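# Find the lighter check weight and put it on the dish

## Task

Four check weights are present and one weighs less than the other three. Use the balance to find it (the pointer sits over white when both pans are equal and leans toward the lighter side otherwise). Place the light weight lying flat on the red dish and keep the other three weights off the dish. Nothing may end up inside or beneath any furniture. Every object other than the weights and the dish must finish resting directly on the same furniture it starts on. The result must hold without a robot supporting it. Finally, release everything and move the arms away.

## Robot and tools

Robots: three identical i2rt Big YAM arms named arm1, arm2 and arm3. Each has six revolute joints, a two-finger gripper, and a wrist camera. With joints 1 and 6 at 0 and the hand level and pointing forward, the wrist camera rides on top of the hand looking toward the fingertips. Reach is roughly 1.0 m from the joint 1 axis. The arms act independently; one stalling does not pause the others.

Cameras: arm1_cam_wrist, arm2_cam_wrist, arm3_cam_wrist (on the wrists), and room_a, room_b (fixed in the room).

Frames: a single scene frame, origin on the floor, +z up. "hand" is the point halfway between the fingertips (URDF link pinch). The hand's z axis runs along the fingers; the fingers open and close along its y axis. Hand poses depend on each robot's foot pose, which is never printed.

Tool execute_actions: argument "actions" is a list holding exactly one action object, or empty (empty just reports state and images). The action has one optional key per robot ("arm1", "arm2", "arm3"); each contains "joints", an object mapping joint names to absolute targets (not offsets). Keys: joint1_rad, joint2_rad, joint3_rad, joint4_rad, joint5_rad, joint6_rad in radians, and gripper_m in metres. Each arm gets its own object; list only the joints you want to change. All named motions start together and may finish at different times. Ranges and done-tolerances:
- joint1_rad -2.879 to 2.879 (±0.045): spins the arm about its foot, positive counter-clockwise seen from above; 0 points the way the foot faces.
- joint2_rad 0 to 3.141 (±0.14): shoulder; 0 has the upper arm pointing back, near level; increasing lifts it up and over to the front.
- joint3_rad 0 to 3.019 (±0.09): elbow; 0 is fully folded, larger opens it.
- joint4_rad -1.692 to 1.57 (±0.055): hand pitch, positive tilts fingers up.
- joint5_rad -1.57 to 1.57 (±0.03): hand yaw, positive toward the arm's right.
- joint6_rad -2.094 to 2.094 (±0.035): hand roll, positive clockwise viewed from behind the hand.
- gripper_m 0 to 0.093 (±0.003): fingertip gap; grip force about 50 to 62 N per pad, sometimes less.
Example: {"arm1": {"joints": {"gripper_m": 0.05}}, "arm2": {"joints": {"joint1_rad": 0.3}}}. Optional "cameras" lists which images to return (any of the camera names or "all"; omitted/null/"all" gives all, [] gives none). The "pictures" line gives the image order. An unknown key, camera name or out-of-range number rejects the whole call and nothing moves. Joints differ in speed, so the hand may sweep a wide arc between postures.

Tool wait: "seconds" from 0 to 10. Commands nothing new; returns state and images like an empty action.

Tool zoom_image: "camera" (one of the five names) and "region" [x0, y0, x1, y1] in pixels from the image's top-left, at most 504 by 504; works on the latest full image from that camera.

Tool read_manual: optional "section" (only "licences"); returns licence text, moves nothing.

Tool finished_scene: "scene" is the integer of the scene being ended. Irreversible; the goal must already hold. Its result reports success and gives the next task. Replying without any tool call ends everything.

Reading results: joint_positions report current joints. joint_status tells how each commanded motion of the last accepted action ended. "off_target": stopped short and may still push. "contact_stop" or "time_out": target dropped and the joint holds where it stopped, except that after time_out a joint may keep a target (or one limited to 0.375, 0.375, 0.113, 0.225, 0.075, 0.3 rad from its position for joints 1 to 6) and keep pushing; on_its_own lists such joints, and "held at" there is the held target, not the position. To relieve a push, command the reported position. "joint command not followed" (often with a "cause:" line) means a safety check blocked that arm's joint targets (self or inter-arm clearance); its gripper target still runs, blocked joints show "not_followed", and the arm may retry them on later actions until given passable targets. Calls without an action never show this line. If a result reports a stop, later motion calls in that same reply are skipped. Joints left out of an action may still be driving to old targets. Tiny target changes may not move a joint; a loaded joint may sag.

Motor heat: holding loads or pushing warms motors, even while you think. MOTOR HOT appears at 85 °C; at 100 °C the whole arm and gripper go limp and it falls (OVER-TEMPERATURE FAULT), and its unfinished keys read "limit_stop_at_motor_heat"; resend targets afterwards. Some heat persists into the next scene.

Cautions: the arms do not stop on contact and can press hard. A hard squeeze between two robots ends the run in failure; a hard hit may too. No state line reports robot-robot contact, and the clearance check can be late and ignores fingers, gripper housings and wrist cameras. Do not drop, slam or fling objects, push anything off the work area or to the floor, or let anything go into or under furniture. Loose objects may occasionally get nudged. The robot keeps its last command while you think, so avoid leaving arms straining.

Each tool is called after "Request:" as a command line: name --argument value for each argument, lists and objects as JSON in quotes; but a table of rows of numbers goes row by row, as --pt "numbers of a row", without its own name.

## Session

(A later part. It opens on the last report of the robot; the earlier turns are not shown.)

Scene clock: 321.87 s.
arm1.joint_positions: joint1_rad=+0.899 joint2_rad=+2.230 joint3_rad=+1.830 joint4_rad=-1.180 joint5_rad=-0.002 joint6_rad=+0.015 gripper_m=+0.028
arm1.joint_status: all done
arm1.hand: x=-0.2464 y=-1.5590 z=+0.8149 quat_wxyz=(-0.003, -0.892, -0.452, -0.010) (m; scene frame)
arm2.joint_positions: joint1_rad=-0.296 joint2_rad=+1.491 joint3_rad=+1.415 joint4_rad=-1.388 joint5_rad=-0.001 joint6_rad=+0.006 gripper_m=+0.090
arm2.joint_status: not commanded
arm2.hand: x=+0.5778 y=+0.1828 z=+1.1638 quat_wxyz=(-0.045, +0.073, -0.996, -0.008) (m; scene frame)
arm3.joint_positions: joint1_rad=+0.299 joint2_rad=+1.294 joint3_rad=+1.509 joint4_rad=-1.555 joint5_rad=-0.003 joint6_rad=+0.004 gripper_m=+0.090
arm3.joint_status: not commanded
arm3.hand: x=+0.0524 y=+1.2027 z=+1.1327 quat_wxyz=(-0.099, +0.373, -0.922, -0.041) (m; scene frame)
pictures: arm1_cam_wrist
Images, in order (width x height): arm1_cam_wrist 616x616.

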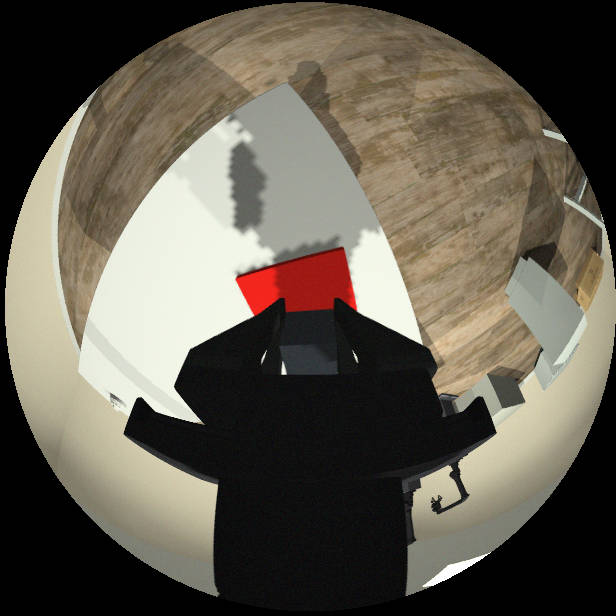

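Request:
execute_actions --actions '[{"arm1":{"joints":{"joint1_rad":0.915,"joint2_rad":2.31,"joint3_rad":1.83,"joint4_rad":-1.1}}}]' --cameras '[]'

Request:
execute_actions --actions '[{"arm1":{"joints":{"gripper_m":0.09}}}]' --cameras '[]'

Request:
execute_actions --actions '[{"arm1":{"joints":{"joint2_rad":1.8,"joint3_rad":1.7,"joint4_rad":-1.47}}}]' --cameras '["arm1_cam_wrist"]'

Scene clock: 324.67 s.
arm1.joint_positions: joint1_rad=+0.906 joint2_rad=+2.284 joint3_rad=+1.830 joint4_rad=-1.114 joint5_rad=-0.002 joint6_rad=+0.015 gripper_m=+0.028
arm1.joint_status: all done
arm1.hand: x=-0.2467 y=-1.5681 z=+0.7804 quat_wxyz=(-0.005, -0.891, -0.455, -0.005) (m; scene frame)
arm2.joint_positions: joint1_rad=-0.296 joint2_rad=+1.491 joint3_rad=+1.415 joint4_rad=-1.388 joint5_rad=-0.001 joint6_rad=+0.006 gripper_m=+0.090
arm2.joint_status: not commanded
arm2.hand: x=+0.5778 y=+0.1828 z=+1.1638 quat_wxyz=(-0.045, +0.073, -0.996, -0.008) (m; scene frame)
arm3.joint_positions: joint1_rad=+0.299 joint2_rad=+1.294 joint3_rad=+1.509 joint4_rad=-1.555 joint5_rad=-0.003 joint6_rad=+0.004 gripper_m=+0.090
arm3.joint_status: not commanded
arm3.hand: x=+0.0524 y=+1.2027 z=+1.1327 quat_wxyz=(-0.099, +0.373, -0.922, -0.041) (m; scene frame)
pictures: none
No camera images: the call's "cameras" was empty. Leave "cameras" out to get every camera's image.

Scene clock: 325.37 s.
arm1.joint_positions: joint1_rad=+0.906 joint2_rad=+2.284 joint3_rad=+1.830 joint4_rad=-1.114 joint5_rad=-0.002 joint6_rad=+0.015 gripper_m=+0.090
arm1.joint_status: all done
arm1.hand: x=-0.2467 y=-1.5681 z=+0.7804 quat_wxyz=(-0.005, -0.891, -0.455, -0.005) (m; scene frame)
arm2.joint_positions: joint1_rad=-0.296 joint2_rad=+1.491 joint3_rad=+1.415 joint4_rad=-1.388 joint5_rad=-0.001 joint6_rad=+0.006 gripper_m=+0.090
arm2.joint_status: not commanded
arm2.hand: x=+0.5778 y=+0.1828 z=+1.1638 quat_wxyz=(-0.045, +0.073, -0.996, -0.008) (m; scene frame)
arm3.joint_positions: joint1_rad=+0.299 joint2_rad=+1.294 joint3_rad=+1.509 joint4_rad=-1.555 joint5_rad=-0.003 joint6_rad=+0.004 gripper_m=+0.090
arm3.joint_status: not commanded
arm3.hand: x=+0.0524 y=+1.2027 z=+1.1327 quat_wxyz=(-0.099, +0.373, -0.922, -0.041) (m; scene frame)
pictures: none
No camera images: the call's "cameras" was empty. Leave "cameras" out to get every camera's image.

Scene clock: 326.87 s.
arm1.joint_positions: joint1_rad=+0.906 joint2_rad=+1.775 joint3_rad=+1.692 joint4_rad=-1.458 joint5_rad=-0.002 joint6_rad=+0.015 gripper_m=+0.090
arm1.joint_status: all done
arm1.hand: x=-0.1860 y=-1.4763 z=+1.0319 quat_wxyz=(-0.012, -0.891, -0.454, +0.007) (m; scene frame)
arm2.joint_positions: joint1_rad=-0.296 joint2_rad=+1.491 joint3_rad=+1.415 joint4_rad=-1.388 joint5_rad=-0.001 joint6_rad=+0.006 gripper_m=+0.090
arm2.joint_status: not commanded
arm2.hand: x=+0.5778 y=+0.1828 z=+1.1638 quat_wxyz=(-0.045, +0.073, -0.996, -0.008) (m; scene frame)
arm3.joint_positions: joint1_rad=+0.299 joint2_rad=+1.294 joint3_rad=+1.509 joint4_rad=-1.555 joint5_rad=-0.003 joint6_rad=+0.004 gripper_m=+0.090
arm3.joint_status: not commanded
arm3.hand: x=+0.0524 y=+1.2027 z=+1.1327 quat_wxyz=(-0.099, +0.373, -0.922, -0.041) (m; scene frame)
pictures: arm1_cam_wrist
Images, in order (width x height): arm1_cam_wrist 616x616.

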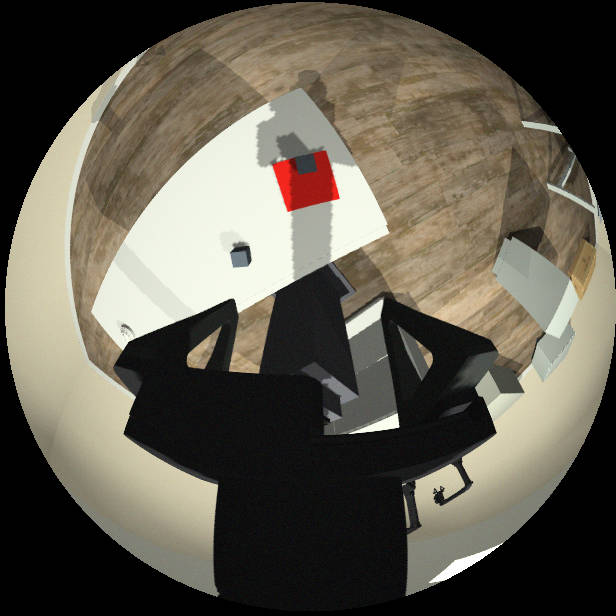

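On the dish (near far edge, parallax). Good.

Request:
finished_scene --scene 1

The scene is finished: the task was done.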